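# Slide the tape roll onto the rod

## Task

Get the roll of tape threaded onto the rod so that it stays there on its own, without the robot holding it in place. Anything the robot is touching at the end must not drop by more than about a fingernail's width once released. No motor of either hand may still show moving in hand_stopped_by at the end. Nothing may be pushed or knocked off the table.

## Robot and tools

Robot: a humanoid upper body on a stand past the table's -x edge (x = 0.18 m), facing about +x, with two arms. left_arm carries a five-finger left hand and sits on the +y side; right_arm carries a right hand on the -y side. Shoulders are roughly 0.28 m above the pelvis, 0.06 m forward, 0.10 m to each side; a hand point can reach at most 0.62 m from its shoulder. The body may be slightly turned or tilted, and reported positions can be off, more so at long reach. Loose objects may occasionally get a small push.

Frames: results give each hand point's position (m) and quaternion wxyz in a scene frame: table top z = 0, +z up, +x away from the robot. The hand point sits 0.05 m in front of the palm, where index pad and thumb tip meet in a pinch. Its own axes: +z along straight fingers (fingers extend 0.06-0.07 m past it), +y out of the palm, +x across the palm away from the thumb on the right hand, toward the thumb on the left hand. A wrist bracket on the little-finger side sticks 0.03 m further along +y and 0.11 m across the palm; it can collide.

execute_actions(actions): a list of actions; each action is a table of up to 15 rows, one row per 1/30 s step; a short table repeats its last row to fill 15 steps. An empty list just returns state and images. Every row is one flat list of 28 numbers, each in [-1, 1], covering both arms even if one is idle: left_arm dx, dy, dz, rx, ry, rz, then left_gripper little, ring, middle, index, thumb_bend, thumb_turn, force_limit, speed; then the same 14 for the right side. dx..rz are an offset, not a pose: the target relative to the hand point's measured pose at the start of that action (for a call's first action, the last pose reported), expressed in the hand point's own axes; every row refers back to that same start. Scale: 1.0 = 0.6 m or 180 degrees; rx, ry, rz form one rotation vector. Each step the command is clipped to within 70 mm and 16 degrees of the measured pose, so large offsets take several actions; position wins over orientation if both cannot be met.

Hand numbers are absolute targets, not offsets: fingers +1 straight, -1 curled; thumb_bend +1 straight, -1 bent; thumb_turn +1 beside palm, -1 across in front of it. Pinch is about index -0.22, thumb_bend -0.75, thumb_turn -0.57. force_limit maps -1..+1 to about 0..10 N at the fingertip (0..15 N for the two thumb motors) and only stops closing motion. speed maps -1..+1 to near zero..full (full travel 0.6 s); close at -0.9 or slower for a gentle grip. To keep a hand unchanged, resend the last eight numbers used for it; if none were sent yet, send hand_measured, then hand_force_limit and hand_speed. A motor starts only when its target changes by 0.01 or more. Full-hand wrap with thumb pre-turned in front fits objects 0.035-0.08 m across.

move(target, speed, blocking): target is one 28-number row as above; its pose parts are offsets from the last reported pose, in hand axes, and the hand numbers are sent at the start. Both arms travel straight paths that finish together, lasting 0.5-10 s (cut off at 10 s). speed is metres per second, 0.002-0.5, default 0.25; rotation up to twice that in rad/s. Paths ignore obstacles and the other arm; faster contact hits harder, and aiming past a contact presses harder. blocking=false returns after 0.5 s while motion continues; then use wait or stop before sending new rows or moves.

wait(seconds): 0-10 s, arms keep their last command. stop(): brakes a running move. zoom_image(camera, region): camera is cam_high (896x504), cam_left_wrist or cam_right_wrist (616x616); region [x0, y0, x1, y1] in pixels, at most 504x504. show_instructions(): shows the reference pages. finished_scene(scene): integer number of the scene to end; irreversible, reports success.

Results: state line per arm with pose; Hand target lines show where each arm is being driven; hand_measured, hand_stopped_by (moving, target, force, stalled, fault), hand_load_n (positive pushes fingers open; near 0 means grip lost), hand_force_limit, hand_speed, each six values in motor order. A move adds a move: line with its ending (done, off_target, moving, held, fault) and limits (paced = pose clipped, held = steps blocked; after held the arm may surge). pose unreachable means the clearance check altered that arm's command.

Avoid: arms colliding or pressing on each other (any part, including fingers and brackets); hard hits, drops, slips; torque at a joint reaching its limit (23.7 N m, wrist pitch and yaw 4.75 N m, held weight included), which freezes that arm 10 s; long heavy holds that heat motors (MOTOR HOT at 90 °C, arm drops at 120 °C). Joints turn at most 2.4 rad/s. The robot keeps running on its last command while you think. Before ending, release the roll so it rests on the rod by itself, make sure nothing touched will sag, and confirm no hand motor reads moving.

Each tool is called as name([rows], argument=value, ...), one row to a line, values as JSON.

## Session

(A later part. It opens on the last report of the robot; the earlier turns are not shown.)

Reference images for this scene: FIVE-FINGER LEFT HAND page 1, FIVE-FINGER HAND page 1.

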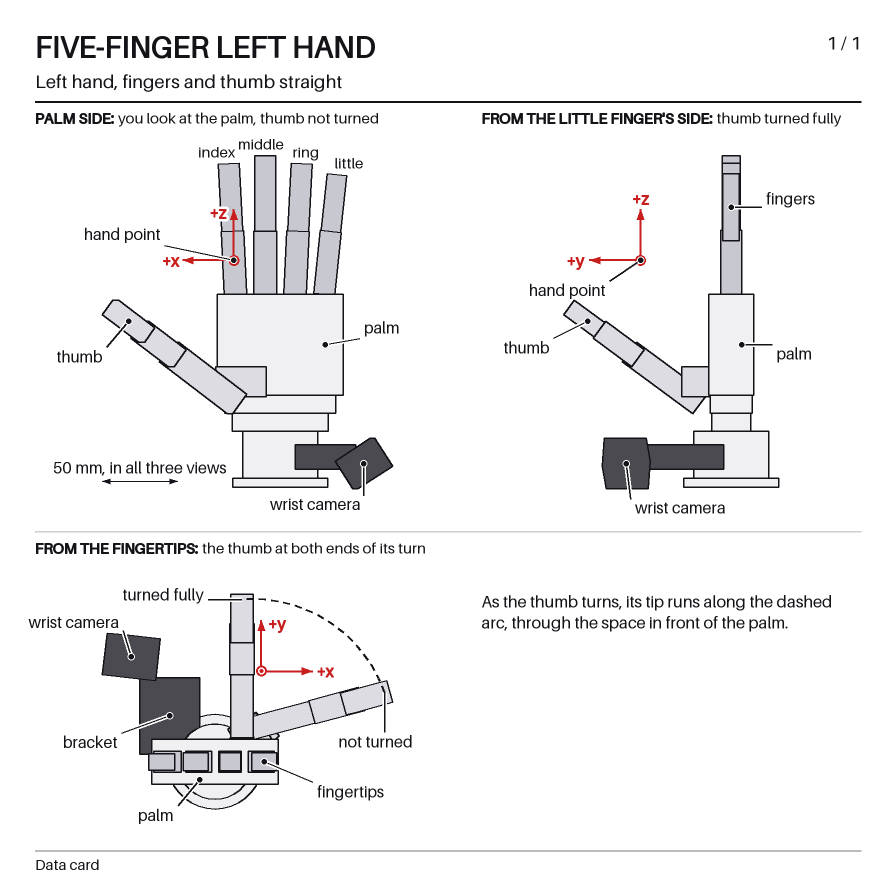

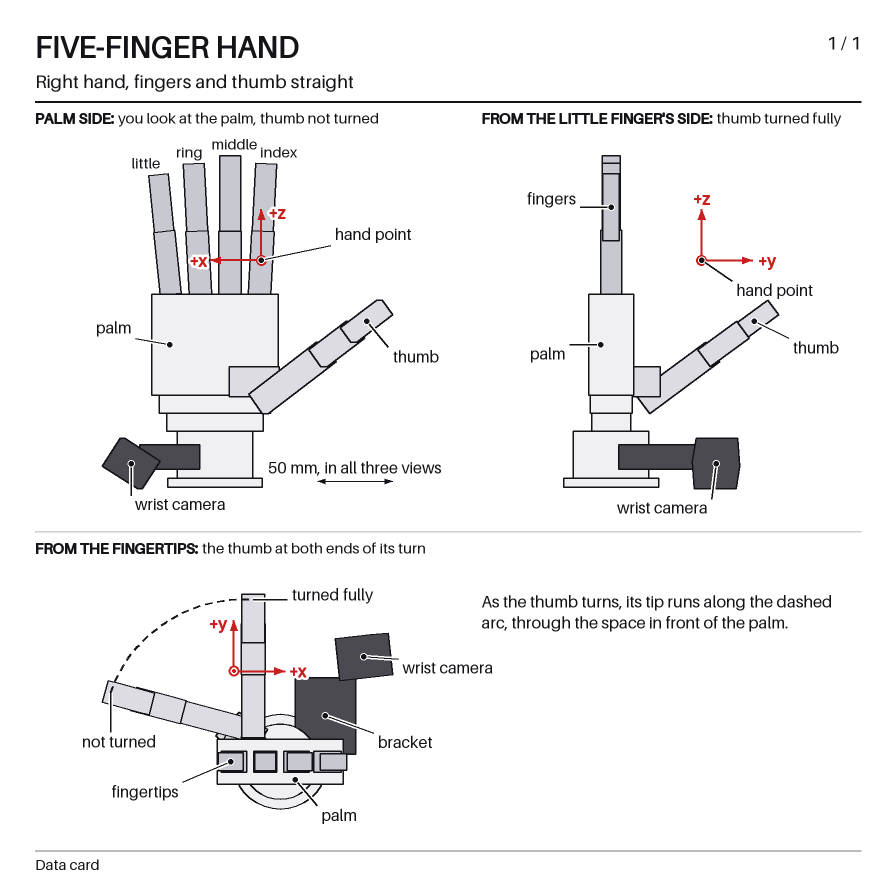

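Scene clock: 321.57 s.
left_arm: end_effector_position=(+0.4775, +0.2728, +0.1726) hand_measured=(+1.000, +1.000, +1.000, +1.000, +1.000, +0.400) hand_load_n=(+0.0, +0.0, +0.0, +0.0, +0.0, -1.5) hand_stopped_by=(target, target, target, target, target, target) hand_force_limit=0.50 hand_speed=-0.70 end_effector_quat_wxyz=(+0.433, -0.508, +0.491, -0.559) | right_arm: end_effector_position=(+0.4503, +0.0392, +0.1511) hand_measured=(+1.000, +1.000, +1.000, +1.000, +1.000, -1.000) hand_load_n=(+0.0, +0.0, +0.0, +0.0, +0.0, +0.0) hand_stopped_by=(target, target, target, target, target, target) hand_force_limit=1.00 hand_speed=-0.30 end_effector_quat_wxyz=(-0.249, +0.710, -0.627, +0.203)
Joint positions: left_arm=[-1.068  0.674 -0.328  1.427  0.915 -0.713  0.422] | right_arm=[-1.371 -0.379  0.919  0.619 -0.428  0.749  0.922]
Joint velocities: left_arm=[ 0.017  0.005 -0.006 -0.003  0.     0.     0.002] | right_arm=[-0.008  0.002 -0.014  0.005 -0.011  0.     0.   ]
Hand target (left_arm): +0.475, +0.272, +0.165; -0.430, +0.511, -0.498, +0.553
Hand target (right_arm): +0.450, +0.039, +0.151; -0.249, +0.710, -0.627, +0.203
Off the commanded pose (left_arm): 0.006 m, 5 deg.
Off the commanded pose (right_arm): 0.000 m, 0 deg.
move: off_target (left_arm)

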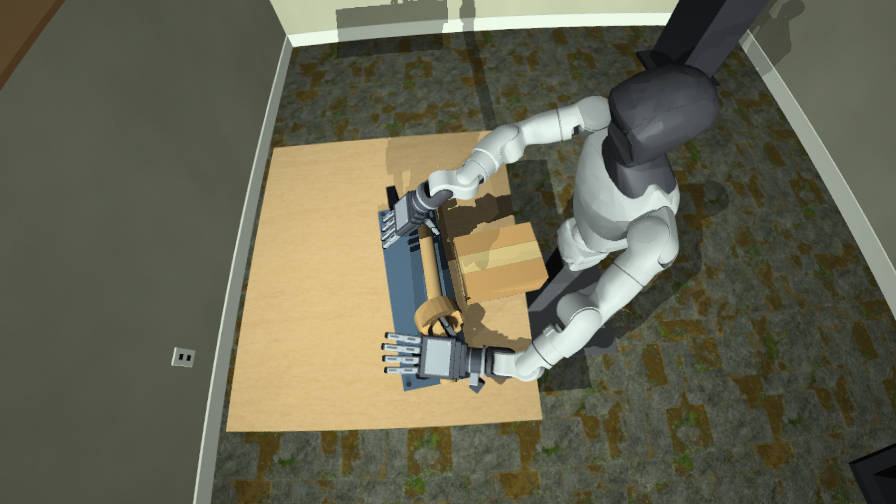

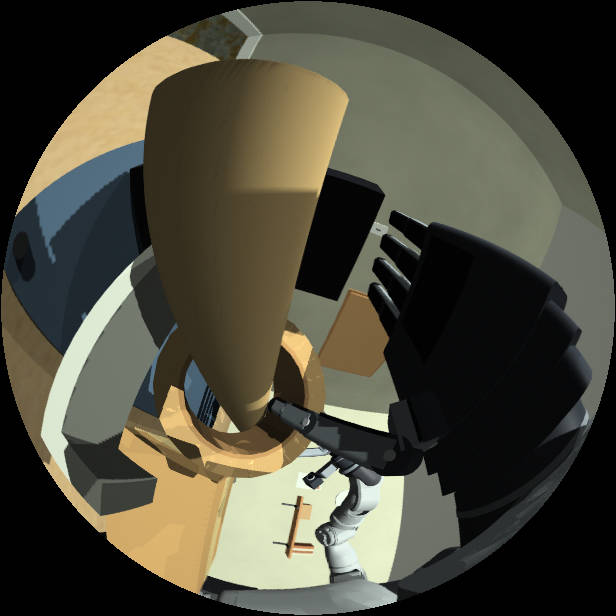

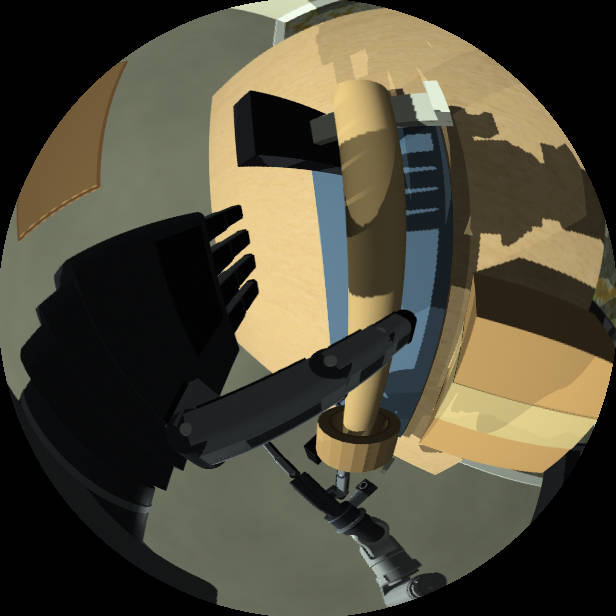

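move(target=[-0.045,-0.02,-0.02,0,0,0,1,1,1,1,1,0.25,0.5,-0.7,0,0,0,0,0,0,1,1,1,1,1,-1,1,-0.3], speed=0.03)

Scene clock: 325.13 s.
left_arm: end_effector_position=(+0.4702, +0.3009, +0.1821) hand_measured=(+1.000, +1.000, +1.000, +1.000, +1.000, +0.250) hand_load_n=(+0.0, +0.0, +0.0, +0.0, +0.5, -2.0) hand_stopped_by=(target, target, target, target, target, target) hand_force_limit=0.50 hand_speed=-0.70 end_effector_quat_wxyz=(+0.447, -0.515, +0.488, -0.545) | right_arm: end_effector_position=(+0.4503, +0.0392, +0.1511) hand_measured=(+1.000, +1.000, +1.000, +1.000, +1.000, -1.000) hand_load_n=(+0.0, +0.0, +0.0, +0.0, +0.0, +0.0) hand_stopped_by=(target, target, target, target, target, target) hand_force_limit=1.00 hand_speed=-0.30 end_effector_quat_wxyz=(-0.249, +0.710, -0.627, +0.203)
Joint positions: left_arm=[-1.069  0.743 -0.303  1.435  0.915 -0.744  0.395] | right_arm=[-1.371 -0.379  0.919  0.619 -0.428  0.749  0.922]
Joint velocities: left_arm=[ 0.008 -0.009  0.002  0.003 -0.002  0.    -0.006] | right_arm=[ 0.005 -0.011  0.002 -0.008 -0.009  0.     0.   ]
Hand target (left_arm): +0.470, +0.302, +0.182; -0.447, +0.515, -0.487, +0.545
Hand target (right_arm): +0.450, +0.039, +0.151; -0.249, +0.710, -0.627, +0.203
Off the commanded pose (left_arm): 0.003 m, 2 deg.
Off the commanded pose (right_arm): 0.000 m, 0 deg.
MOTOR HOT: a motor of the right arm reached 90 °C. Now the hottest motor of the right arm, joint 1 (shoulder pitch), reports 90 °C. The temperature limit of the motors' drives, at which the controller stops that arm, is 120 °C. To cool a motor, set the load down, stop pushing, or move to a pose that needs little force.
move: done

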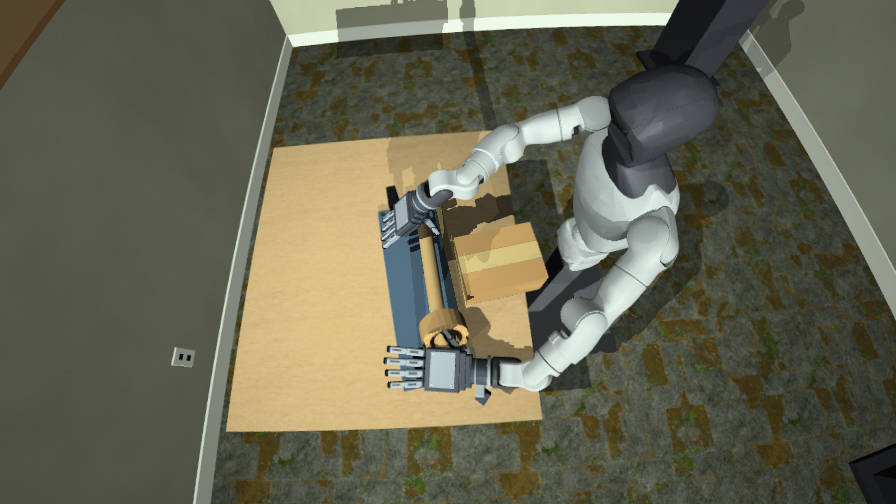

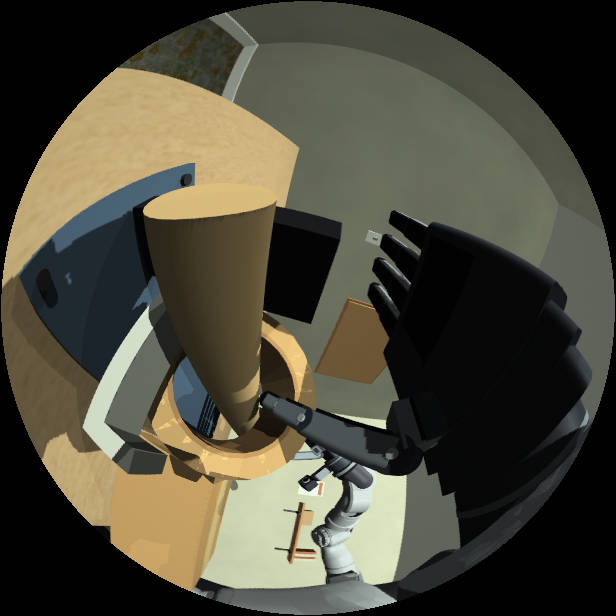

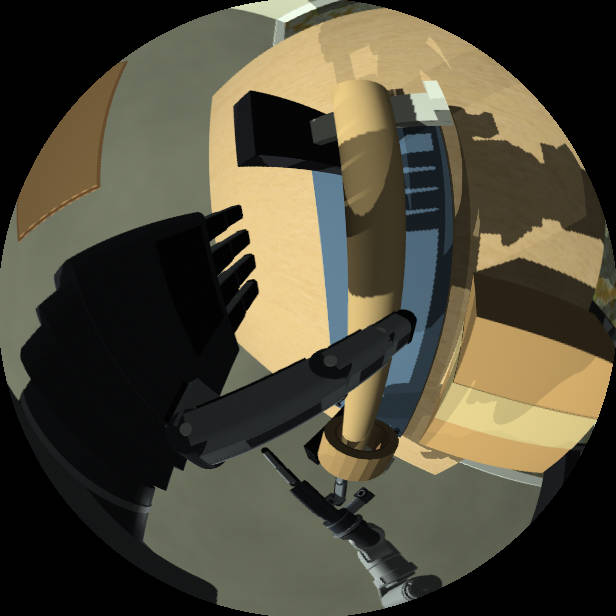

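move(target=[-0.065,0.008,-0.02,0,0,0,1,1,1,1,1,0.25,0.5,-0.7,0,-0.05,-0.1,0,0,0,1,1,1,1,1,-1,1,-0.3], speed=0.03)

zoom_image(camera="cam_high", region=[370,260,530,420])

Scene clock: 331.00 s.
left_arm: end_effector_position=(+0.4649, +0.3373, +0.1826) hand_measured=(+1.000, +1.000, +1.000, +1.000, +1.000, +0.250) hand_load_n=(+0.0, +0.0, +0.0, +0.0, -0.5, +2.0) hand_stopped_by=(target, target, target, target, target, target) hand_force_limit=0.50 hand_speed=-0.70 end_effector_quat_wxyz=(-0.483, +0.529, -0.472, +0.514) | right_arm: end_effector_position=(+0.4342, +0.0374, +0.2155) hand_measured=(+1.000, +1.000, +1.000, +1.000, +1.000, -1.000) hand_load_n=(+0.0, +0.0, +0.0, +0.0, +0.0, +0.0) hand_stopped_by=(target, target, target, target, target, target) hand_force_limit=1.00 hand_speed=-0.30 end_effector_quat_wxyz=(-0.245, +0.714, -0.623, +0.205)
Joint positions: left_arm=[-1.047  0.784 -0.285  1.435  0.915 -0.686  0.408] | right_arm=[-1.508 -0.522  0.97   0.355 -0.43   0.918  1.166]
Joint velocities: left_arm=[-0.002 -0.006 -0.009 -0.011  0.009  0.     0.   ] | right_arm=[ 0.008 -0.005  0.005 -0.006 -0.003  0.001  0.   ]
Hand target (left_arm): +0.461, +0.340, +0.174; -0.481, +0.535, -0.477, +0.505
Hand target (right_arm): +0.434, +0.036, +0.216; -0.244, +0.714, -0.623, +0.207
Off the commanded pose (left_arm): 0.011 m, 6 deg.
Off the commanded pose (right_arm): 0.004 m, 1 deg.
MOTOR HOT: still on. Now the hottest motor of the right arm, joint 1 (shoulder pitch), reports 90 °C; a drive's own limit is 120 °C.
move: off_target (left_arm, right_arm)

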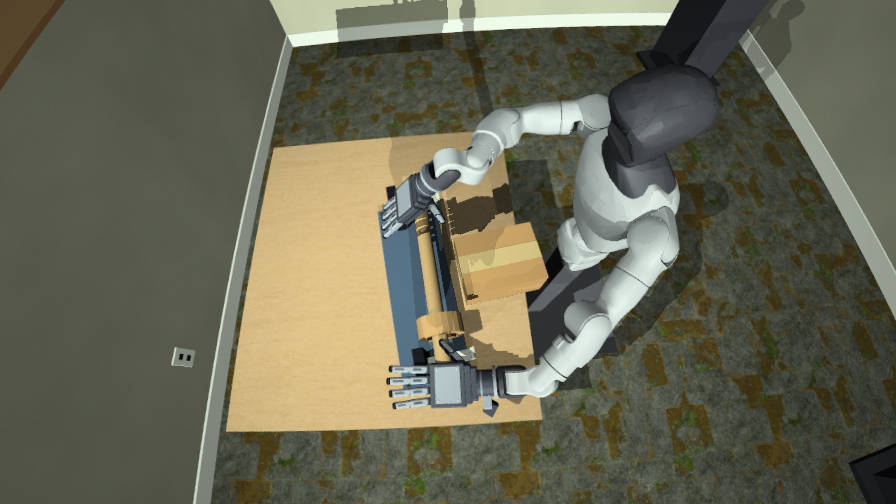

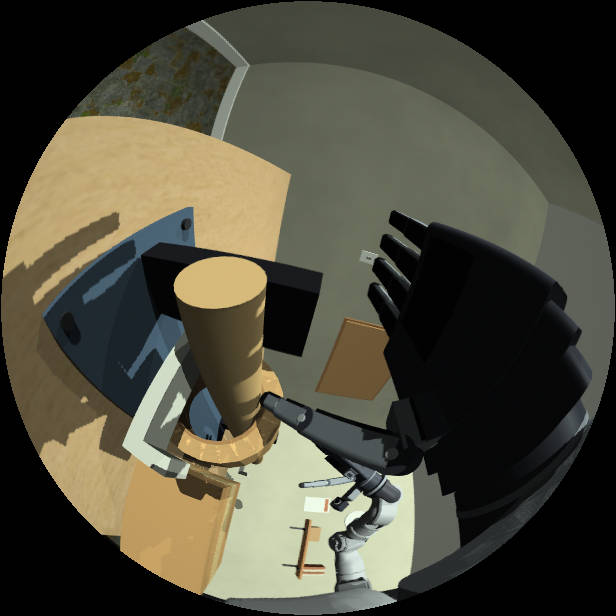

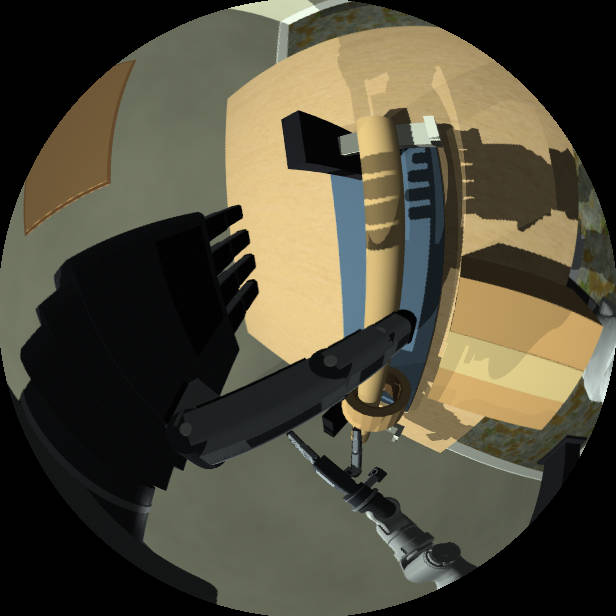

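Region (370, 260, 530, 420) of cam_high's 896x504 image, scaled by 3.150, with more detail than that image has.

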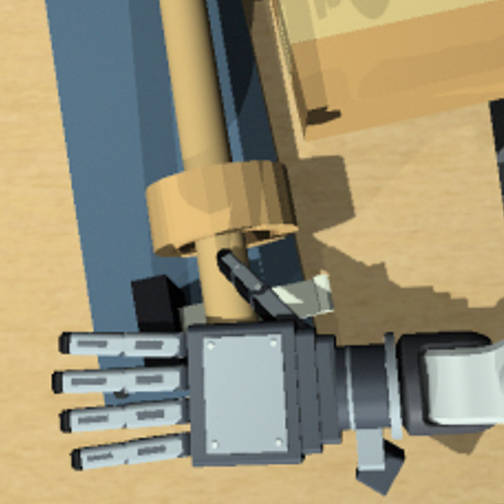

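The thumb is free, so I'm lifting the left hand clear.

move(target=[-0.03,-0.08,0,0,0,0,1,1,1,1,1,0.25,0.5,-0.7,0,0,0,0,0,0,1,1,1,1,1,-1,1,-0.3], speed=0.06)

Scene clock: 334.33 s.
left_arm: end_effector_position=(+0.4679, +0.3580, +0.2299) hand_measured=(+1.000, +1.000, +1.000, +1.000, +1.000, +0.250) hand_load_n=(+0.0, +0.0, +0.0, +0.0, +0.0, +0.0) hand_stopped_by=(target, target, target, target, target, target) hand_force_limit=0.50 hand_speed=-0.70 end_effector_quat_wxyz=(-0.486, +0.529, -0.470, +0.513) | right_arm: end_effector_position=(+0.4342, +0.0374, +0.2155) hand_measured=(+1.000, +1.000, +1.000, +1.000, +1.000, -1.000) hand_load_n=(+0.0, +0.0, +0.0, +0.0, +0.0, +0.0) hand_stopped_by=(target, target, target, target, target, target) hand_force_limit=1.00 hand_speed=-0.30 end_effector_quat_wxyz=(-0.245, +0.714, -0.623, +0.205)
Joint positions: left_arm=[-1.149  0.881 -0.238  1.441  0.895 -0.749  0.251] | right_arm=[-1.508 -0.522  0.97   0.355 -0.43   0.918  1.166]
Joint velocities: left_arm=[-0.011 -0.014  0.017 -0.014  0.011  0.    -0.007] | right_arm=[-0.003  0.    -0.011  0.009 -0.005  0.     0.   ]
Hand target (left_arm): +0.468, +0.358, +0.230; -0.485, +0.529, -0.470, +0.514
Hand target (right_arm): +0.434, +0.037, +0.216; -0.245, +0.714, -0.623, +0.205
Off the commanded pose (left_arm): 0.004 m, 0 deg.
Off the commanded pose (right_arm): 0.000 m, 0 deg.
MOTOR HOT: still on. Now the hottest motor of the right arm, joint 1 (shoulder pitch), reports 90 °C; a drive's own limit is 120 °C.
move: off_target (left_arm)

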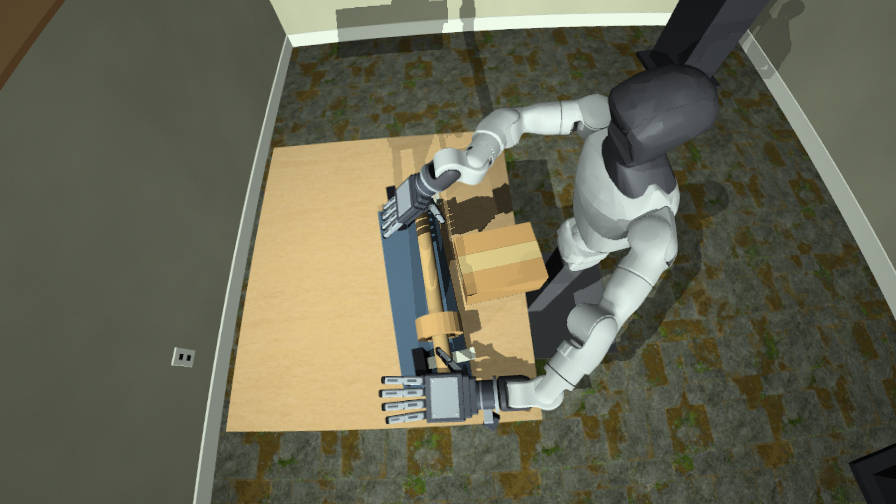

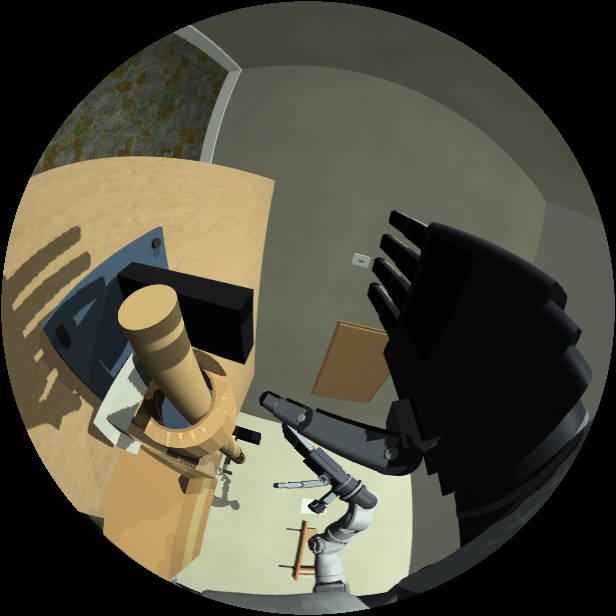

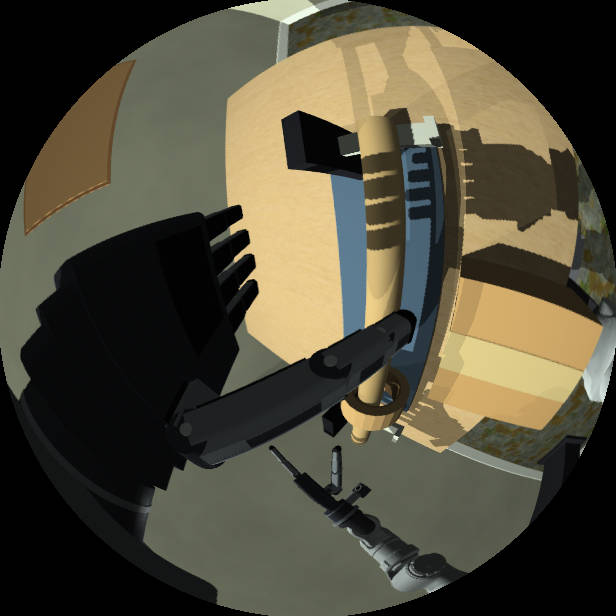

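finished_scene(scene=2)

The scene is finished: the task was done.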